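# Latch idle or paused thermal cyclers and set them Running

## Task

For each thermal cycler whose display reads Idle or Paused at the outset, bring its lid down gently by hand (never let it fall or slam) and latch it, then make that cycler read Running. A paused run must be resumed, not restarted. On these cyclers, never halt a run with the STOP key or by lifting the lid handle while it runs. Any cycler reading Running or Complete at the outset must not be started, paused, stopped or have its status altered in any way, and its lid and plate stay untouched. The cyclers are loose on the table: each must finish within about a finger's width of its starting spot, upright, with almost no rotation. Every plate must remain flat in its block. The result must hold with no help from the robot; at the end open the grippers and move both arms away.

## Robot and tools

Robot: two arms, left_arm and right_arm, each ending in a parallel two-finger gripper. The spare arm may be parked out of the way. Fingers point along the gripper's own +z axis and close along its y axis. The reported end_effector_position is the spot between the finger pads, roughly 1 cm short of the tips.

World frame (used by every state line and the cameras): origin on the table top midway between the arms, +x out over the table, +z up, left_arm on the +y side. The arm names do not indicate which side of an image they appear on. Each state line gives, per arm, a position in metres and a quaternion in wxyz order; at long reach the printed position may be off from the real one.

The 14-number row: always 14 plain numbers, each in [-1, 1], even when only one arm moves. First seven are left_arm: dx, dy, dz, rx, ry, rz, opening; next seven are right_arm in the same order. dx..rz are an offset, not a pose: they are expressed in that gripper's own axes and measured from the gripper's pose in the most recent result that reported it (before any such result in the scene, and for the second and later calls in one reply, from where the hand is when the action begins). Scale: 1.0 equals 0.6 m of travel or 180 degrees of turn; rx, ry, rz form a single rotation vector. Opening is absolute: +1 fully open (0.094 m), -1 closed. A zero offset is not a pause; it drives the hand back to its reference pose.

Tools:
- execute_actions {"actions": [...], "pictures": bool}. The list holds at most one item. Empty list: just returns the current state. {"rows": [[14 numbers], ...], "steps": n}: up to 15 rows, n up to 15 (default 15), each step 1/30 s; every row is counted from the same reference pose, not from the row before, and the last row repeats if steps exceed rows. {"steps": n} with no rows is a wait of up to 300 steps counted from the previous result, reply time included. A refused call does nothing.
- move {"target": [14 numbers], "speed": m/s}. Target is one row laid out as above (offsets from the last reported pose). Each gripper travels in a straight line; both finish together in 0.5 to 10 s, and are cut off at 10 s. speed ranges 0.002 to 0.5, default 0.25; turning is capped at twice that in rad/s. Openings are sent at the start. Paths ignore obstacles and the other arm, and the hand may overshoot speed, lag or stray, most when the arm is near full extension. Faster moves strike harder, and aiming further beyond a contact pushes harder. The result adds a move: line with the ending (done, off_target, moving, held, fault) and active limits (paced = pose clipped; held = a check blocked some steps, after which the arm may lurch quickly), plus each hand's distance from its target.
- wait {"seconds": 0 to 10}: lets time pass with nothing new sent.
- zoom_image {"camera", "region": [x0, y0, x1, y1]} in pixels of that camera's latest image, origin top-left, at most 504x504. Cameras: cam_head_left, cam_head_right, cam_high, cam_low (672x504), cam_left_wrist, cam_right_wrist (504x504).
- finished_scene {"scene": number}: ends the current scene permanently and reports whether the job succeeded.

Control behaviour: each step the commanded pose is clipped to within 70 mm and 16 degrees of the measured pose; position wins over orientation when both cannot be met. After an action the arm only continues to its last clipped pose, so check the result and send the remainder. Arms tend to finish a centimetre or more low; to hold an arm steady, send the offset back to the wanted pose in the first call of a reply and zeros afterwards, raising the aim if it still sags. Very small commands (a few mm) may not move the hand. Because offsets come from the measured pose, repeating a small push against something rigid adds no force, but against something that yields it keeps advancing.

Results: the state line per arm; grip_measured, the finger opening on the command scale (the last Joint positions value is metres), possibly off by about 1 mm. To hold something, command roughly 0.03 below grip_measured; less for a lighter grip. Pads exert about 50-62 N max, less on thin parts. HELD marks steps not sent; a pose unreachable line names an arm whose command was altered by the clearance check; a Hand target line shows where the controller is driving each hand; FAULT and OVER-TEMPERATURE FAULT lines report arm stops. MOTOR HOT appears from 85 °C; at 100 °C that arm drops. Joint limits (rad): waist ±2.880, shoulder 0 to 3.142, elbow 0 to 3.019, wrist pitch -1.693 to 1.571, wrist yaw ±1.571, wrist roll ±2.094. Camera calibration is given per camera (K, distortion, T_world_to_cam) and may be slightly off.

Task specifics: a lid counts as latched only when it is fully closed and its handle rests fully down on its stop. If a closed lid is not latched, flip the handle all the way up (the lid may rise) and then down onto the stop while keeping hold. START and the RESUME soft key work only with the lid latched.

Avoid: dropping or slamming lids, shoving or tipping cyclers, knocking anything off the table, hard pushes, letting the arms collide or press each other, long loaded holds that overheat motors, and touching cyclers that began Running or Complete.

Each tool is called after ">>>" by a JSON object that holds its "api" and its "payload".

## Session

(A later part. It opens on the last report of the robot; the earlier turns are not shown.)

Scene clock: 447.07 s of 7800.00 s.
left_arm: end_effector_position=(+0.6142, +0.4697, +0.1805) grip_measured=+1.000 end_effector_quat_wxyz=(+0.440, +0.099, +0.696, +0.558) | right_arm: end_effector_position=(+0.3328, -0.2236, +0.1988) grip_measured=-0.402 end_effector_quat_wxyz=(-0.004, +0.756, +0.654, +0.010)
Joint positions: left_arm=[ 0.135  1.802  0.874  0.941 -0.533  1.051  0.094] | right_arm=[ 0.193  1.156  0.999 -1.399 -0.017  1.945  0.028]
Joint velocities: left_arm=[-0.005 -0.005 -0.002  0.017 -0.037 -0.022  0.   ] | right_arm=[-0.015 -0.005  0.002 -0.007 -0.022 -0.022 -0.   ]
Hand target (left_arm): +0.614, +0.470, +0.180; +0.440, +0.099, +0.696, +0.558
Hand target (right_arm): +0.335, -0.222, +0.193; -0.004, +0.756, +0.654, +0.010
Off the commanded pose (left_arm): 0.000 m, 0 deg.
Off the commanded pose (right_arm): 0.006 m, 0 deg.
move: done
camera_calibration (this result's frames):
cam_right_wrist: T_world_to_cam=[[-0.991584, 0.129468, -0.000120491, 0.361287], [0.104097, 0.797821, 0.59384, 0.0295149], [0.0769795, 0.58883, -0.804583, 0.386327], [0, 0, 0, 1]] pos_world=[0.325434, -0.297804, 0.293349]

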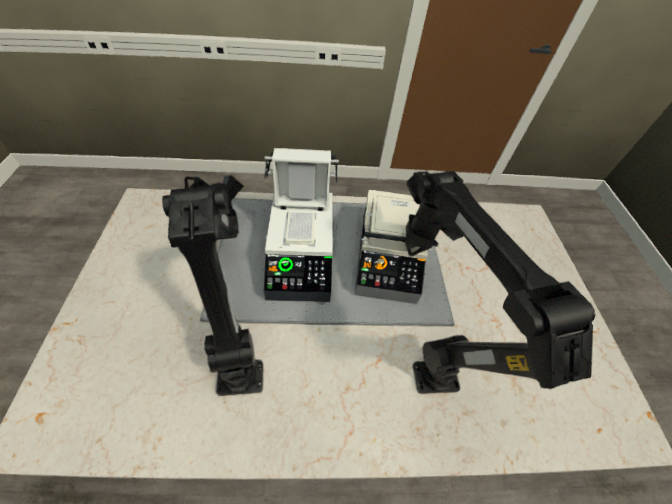

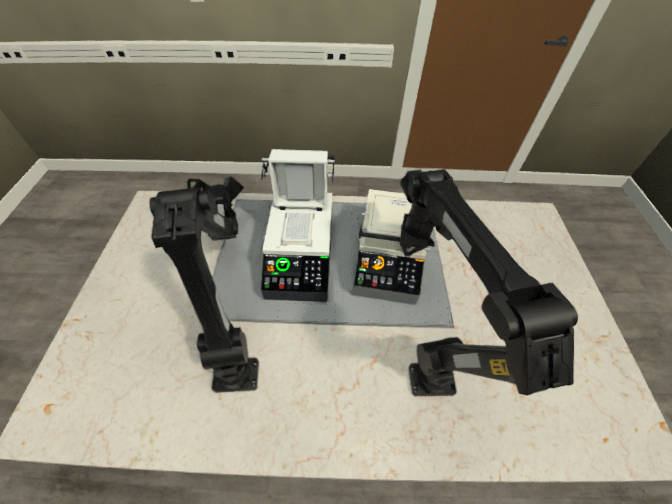

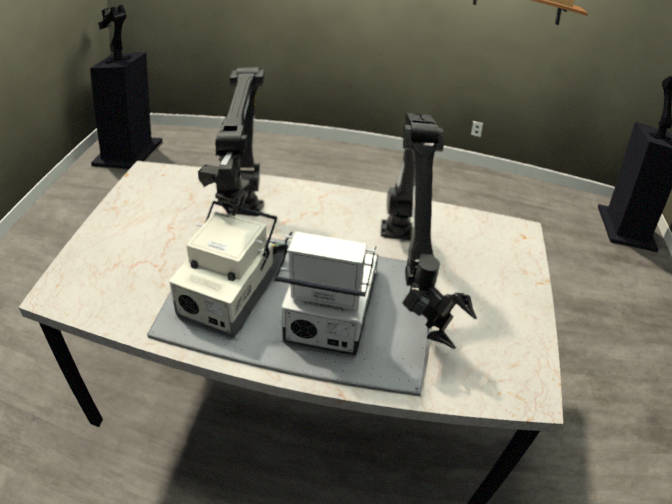

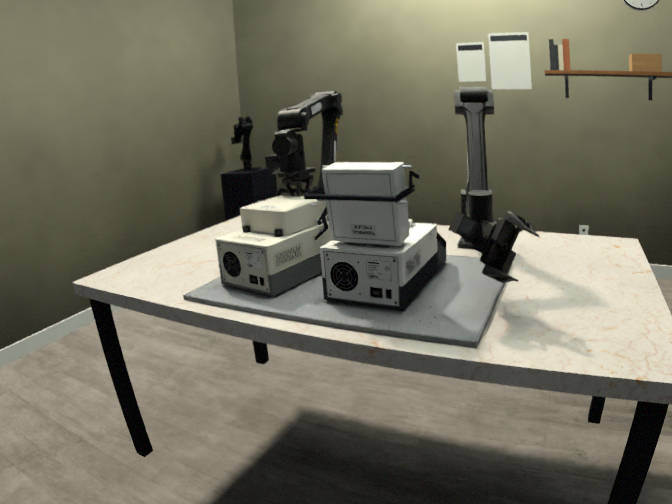

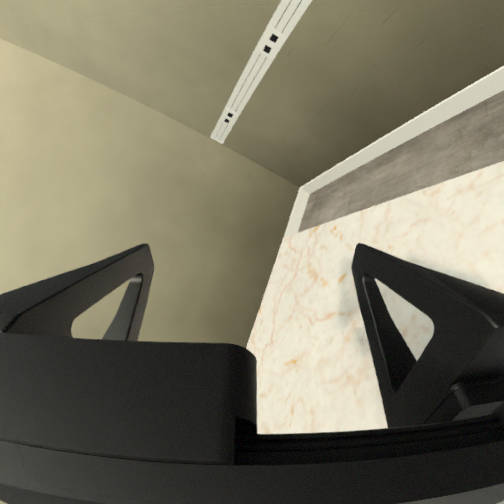

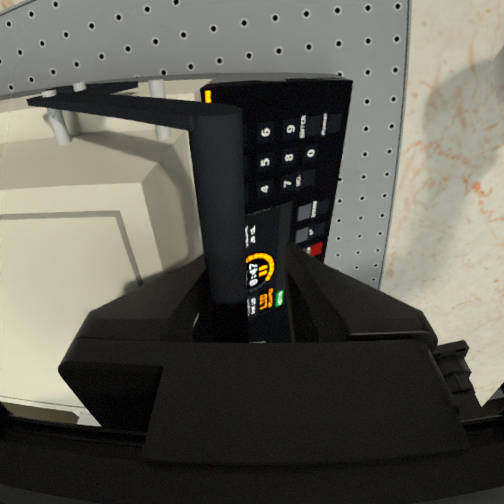

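>>> {"api": "move", "payload": {"target": [0,0,0,0,0,0,1,0,0.01,0,0,0,0,-0.8], "speed": 0.02}}

>>> {"api": "move", "payload": {"target": [0,0,0,0,0,0,1,0,-0.01,0.07,0,0,0,-0.8], "speed": 0.02}}

Scene clock: 453.73 s of 7800.00 s.
left_arm: end_effector_position=(+0.6142, +0.4697, +0.1805) grip_measured=+1.000 end_effector_quat_wxyz=(+0.440, +0.099, +0.696, +0.558) | right_arm: end_effector_position=(+0.3407, -0.2248, +0.1975) grip_measured=-0.787 end_effector_quat_wxyz=(+0.005, +0.755, +0.655, +0.017)
Joint positions: left_arm=[ 0.135  1.802  0.874  0.941 -0.533  1.051  0.094] | right_arm=[ 0.189  1.163  1.    -1.373 -0.007  1.94   0.01 ]
Joint velocities: left_arm=[-0.005  0.005  0.007 -0.012  0.022  0.007  0.   ] | right_arm=[-0.005 -0.005 -0.002  0.007  0.037  0.022 -0.001]
Hand target (left_arm): +0.614, +0.470, +0.180; +0.440, +0.099, +0.696, +0.558
Hand target (right_arm): +0.339, -0.224, +0.199; -0.004, +0.756, +0.654, +0.010
Off the commanded pose (left_arm): 0.000 m, 0 deg.
Off the commanded pose (right_arm): 0.002 m, 1 deg.
After step 90, 2.97 s passed at rest.
move: done
camera_calibration (this result's frames):
cam_right_wrist: T_world_to_cam=[[-0.99153, 0.127762, -0.0233535, 0.373432], [0.0892632, 0.800964, 0.59202, 0.0365085], [0.0943431, 0.584921, -0.805584, 0.378761], [0, 0, 0, 1]] pos_world=[0.331277, -0.298498, 0.292231]

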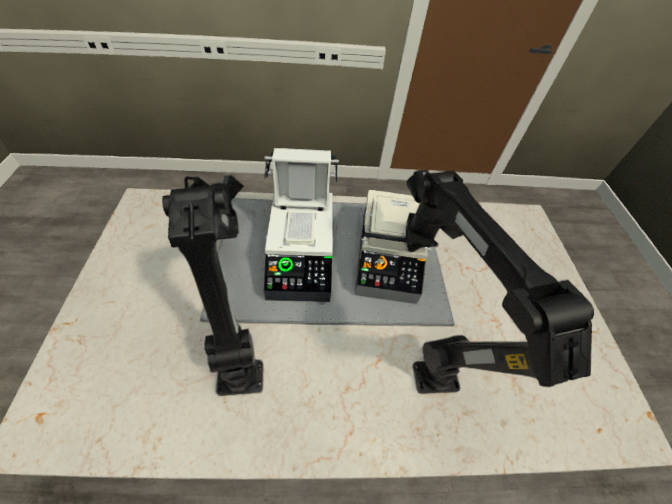

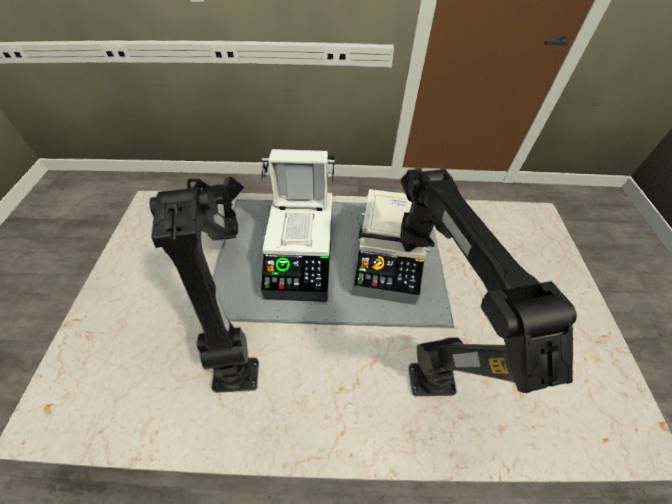

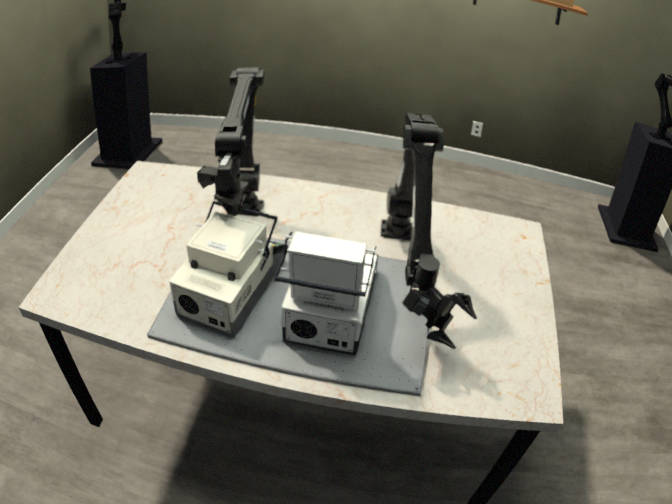

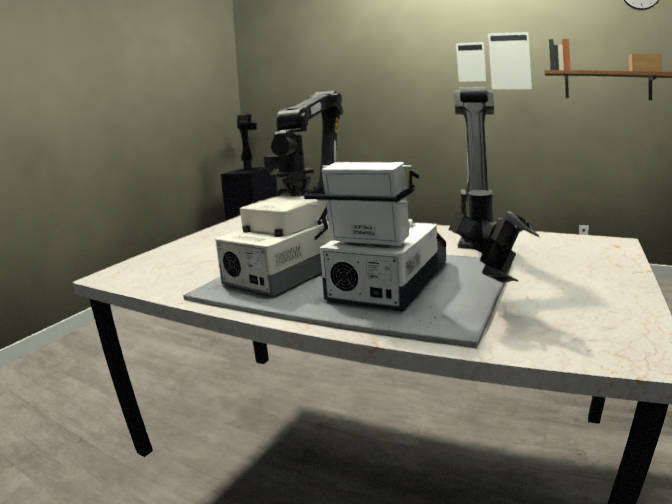

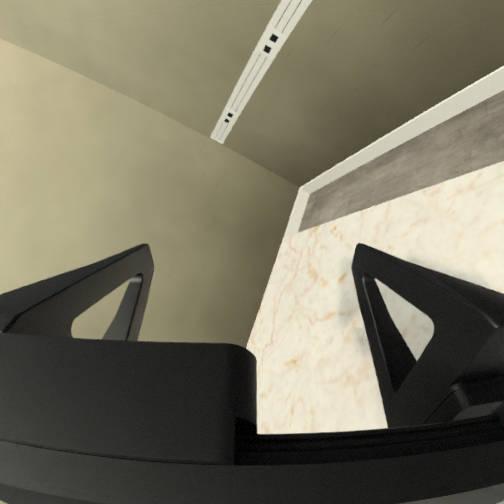

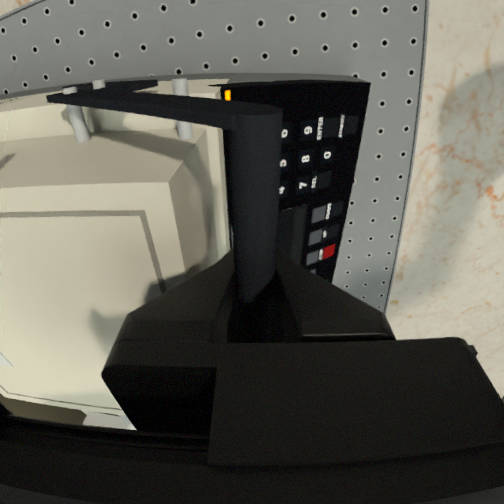

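Scene clock: 456.13 s of 7800.00 s.
left_arm: end_effector_position=(+0.6142, +0.4697, +0.1805) grip_measured=+1.000 end_effector_quat_wxyz=(+0.440, +0.099, +0.696, +0.558) | right_arm: end_effector_position=(+0.3289, -0.2230, +0.1721) grip_measured=-0.790 end_effector_quat_wxyz=(+0.005, +0.754, +0.657, +0.023)
Joint positions: left_arm=[ 0.135  1.802  0.874  0.941 -0.533  1.051  0.094] | right_arm=[ 0.2    1.139  0.914 -1.301 -0.013  1.945  0.01 ]
Joint velocities: left_arm=[-0.005 -0.015 -0.007 -0.002 -0.081  0.007  0.   ] | right_arm=[-0.015 -0.005 -0.007  0.007  0.037 -0.022 -0.   ]
Hand target (left_arm): +0.614, +0.470, +0.180; +0.440, +0.099, +0.696, +0.558
Hand target (right_arm): +0.335, -0.223, +0.156; +0.005, +0.755, +0.655, +0.017
Off the commanded pose (left_arm): 0.000 m, 0 deg.
Off the commanded pose (right_arm): 0.018 m, 1 deg.
move: off_target (right_arm)
camera_calibration (this result's frames):
cam_right_wrist: T_world_to_cam=[[-0.992021, 0.122441, -0.0300302, 0.361049], [0.0801639, 0.79648, 0.599327, 0.0519306], [0.0973009, 0.592138, -0.799941, 0.358072], [0, 0, 0, 1]] pos_world=[0.319164, -0.297597, 0.266156]

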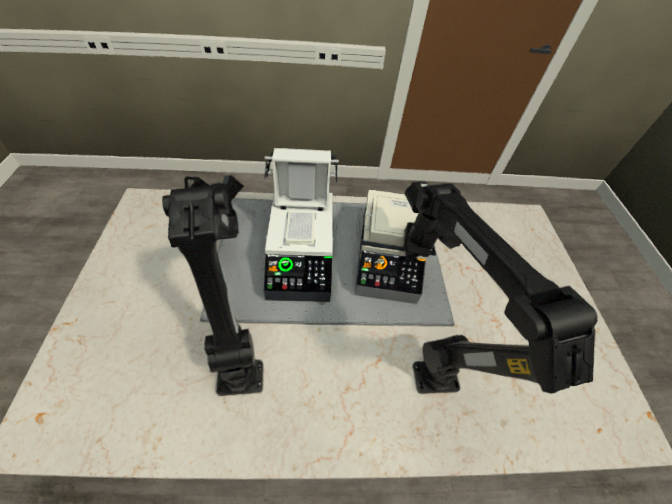

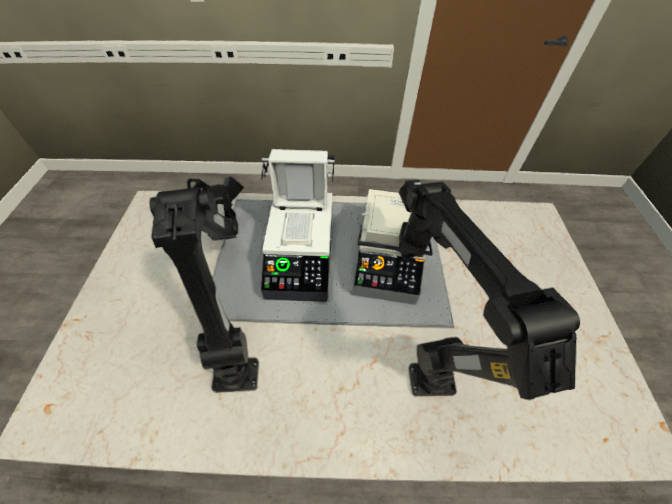

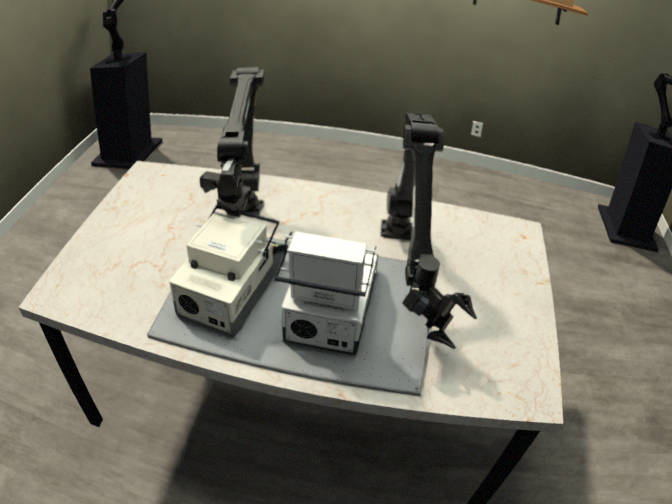

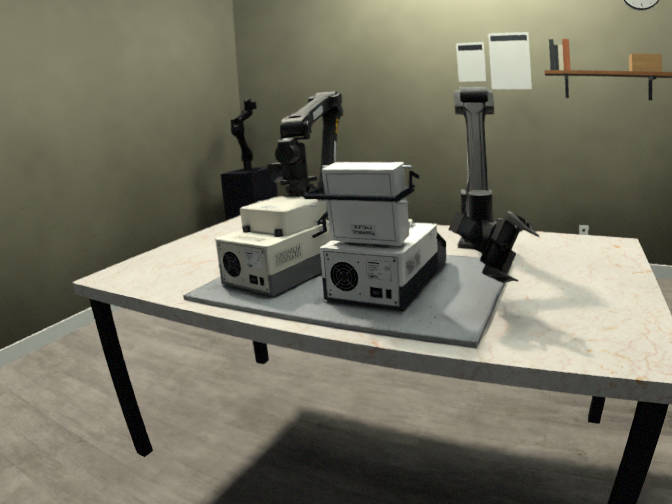

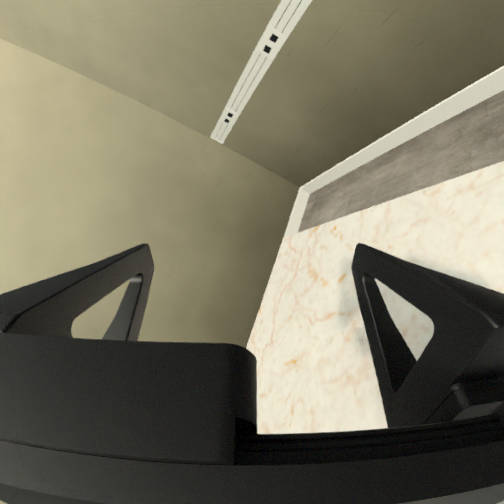

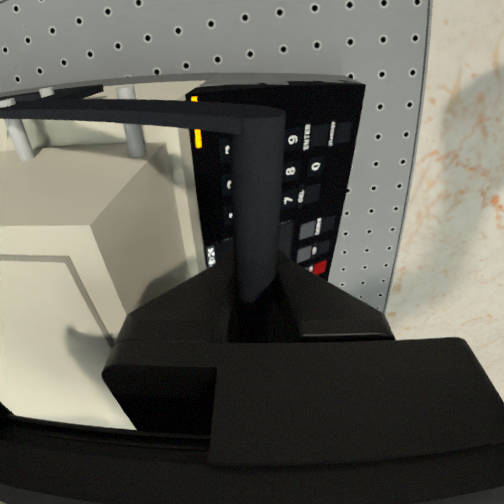

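Gripped and moving. Continue down.

>>> {"api": "move", "payload": {"target": [0,0,0,0,0,0,1,0,-0.005,0.06,0,0,0,-0.8], "speed": 0.02}}

>>> {"api": "zoom_image", "payload": {"camera": "cam_head_left", "region": [340,230,450,310]}}

Scene clock: 463.37 s of 7800.00 s.
left_arm: end_effector_position=(+0.6142, +0.4697, +0.1805) grip_measured=+1.000 end_effector_quat_wxyz=(+0.440, +0.099, +0.696, +0.558) | right_arm: end_effector_position=(+0.3246, -0.2222, +0.1566) grip_measured=-0.792 end_effector_quat_wxyz=(+0.005, +0.753, +0.657, +0.029)
Joint positions: left_arm=[ 0.135  1.802  0.874  0.941 -0.533  1.051  0.094] | right_arm=[ 0.203  1.131  0.866 -1.249 -0.017  1.948  0.01 ]
Joint velocities: left_arm=[-0.005 -0.015  0.002 -0.012  0.022 -0.095  0.   ] | right_arm=[-0.024 -0.005  0.017  0.017  0.037 -0.022  0.   ]
Hand target (left_arm): +0.614, +0.470, +0.180; +0.440, +0.099, +0.696, +0.558
Hand target (right_arm): +0.326, -0.222, +0.137; +0.005, +0.754, +0.657, +0.023
Off the commanded pose (left_arm): 0.000 m, 0 deg.
Off the commanded pose (right_arm): 0.021 m, 1 deg.
After step 90, 2.20 s passed at rest.
move: off_target (right_arm)
camera_calibration (this result's frames):
cam_right_wrist: T_world_to_cam=[[-0.991784, 0.121707, -0.0393855, 0.357479], [0.0731411, 0.79212, 0.605967, 0.0611577], [0.104948, 0.598108, -0.794514, 0.343566], [0, 0, 0, 1]] pos_world=[0.314012, -0.297442, 0.249988]

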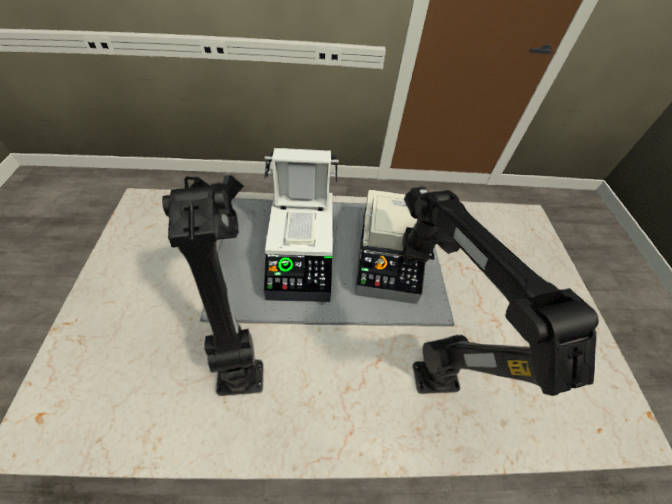

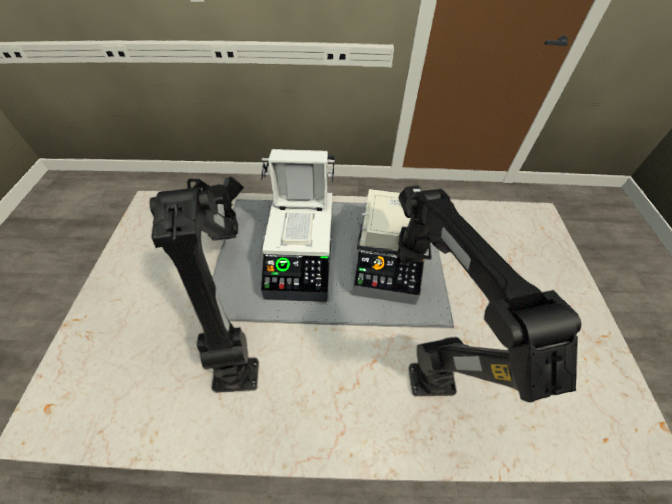

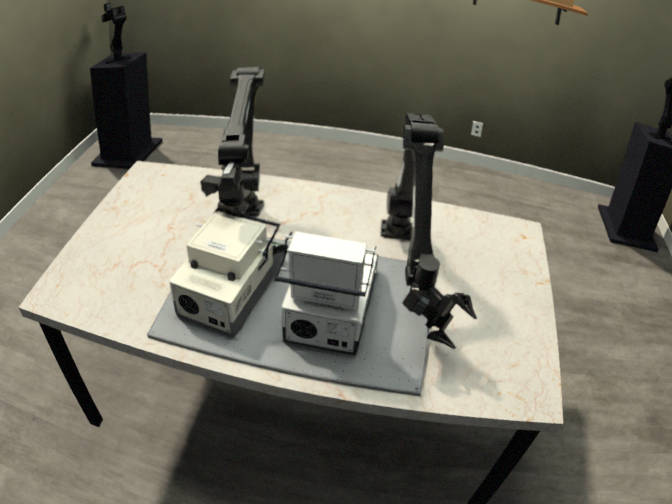

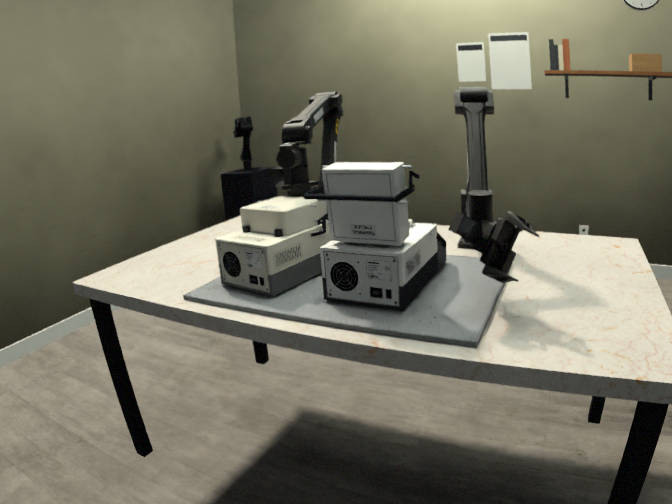

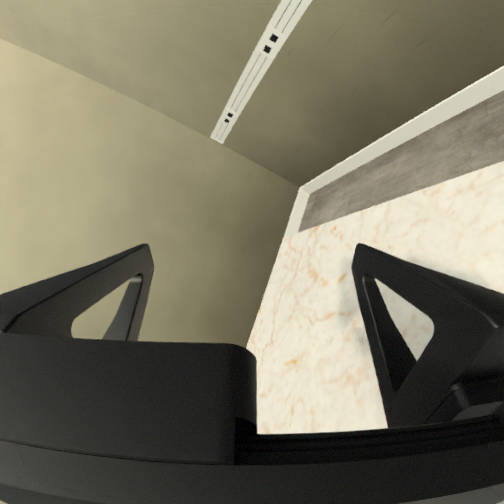

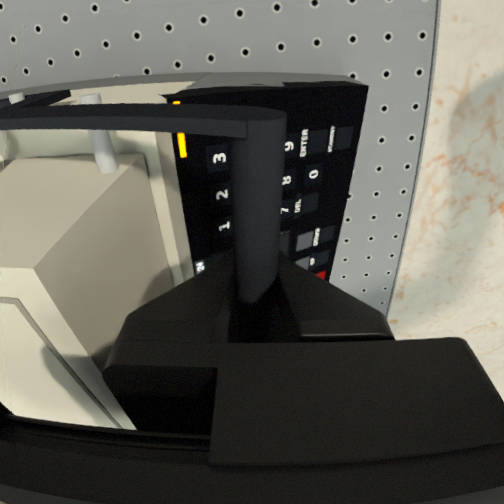

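Region (340, 230, 450, 310) of cam_head_left's 672x504 image, scaled by 4.582, with more detail than that image has; it fills the top 367 rows of this view, and the rest is white.

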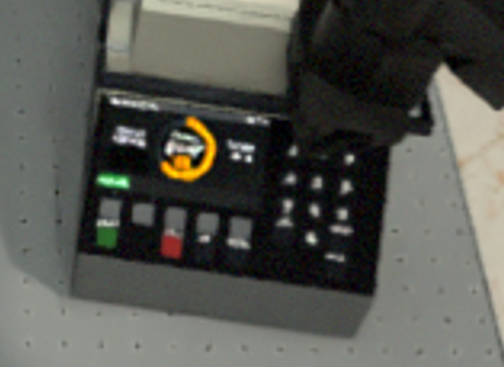

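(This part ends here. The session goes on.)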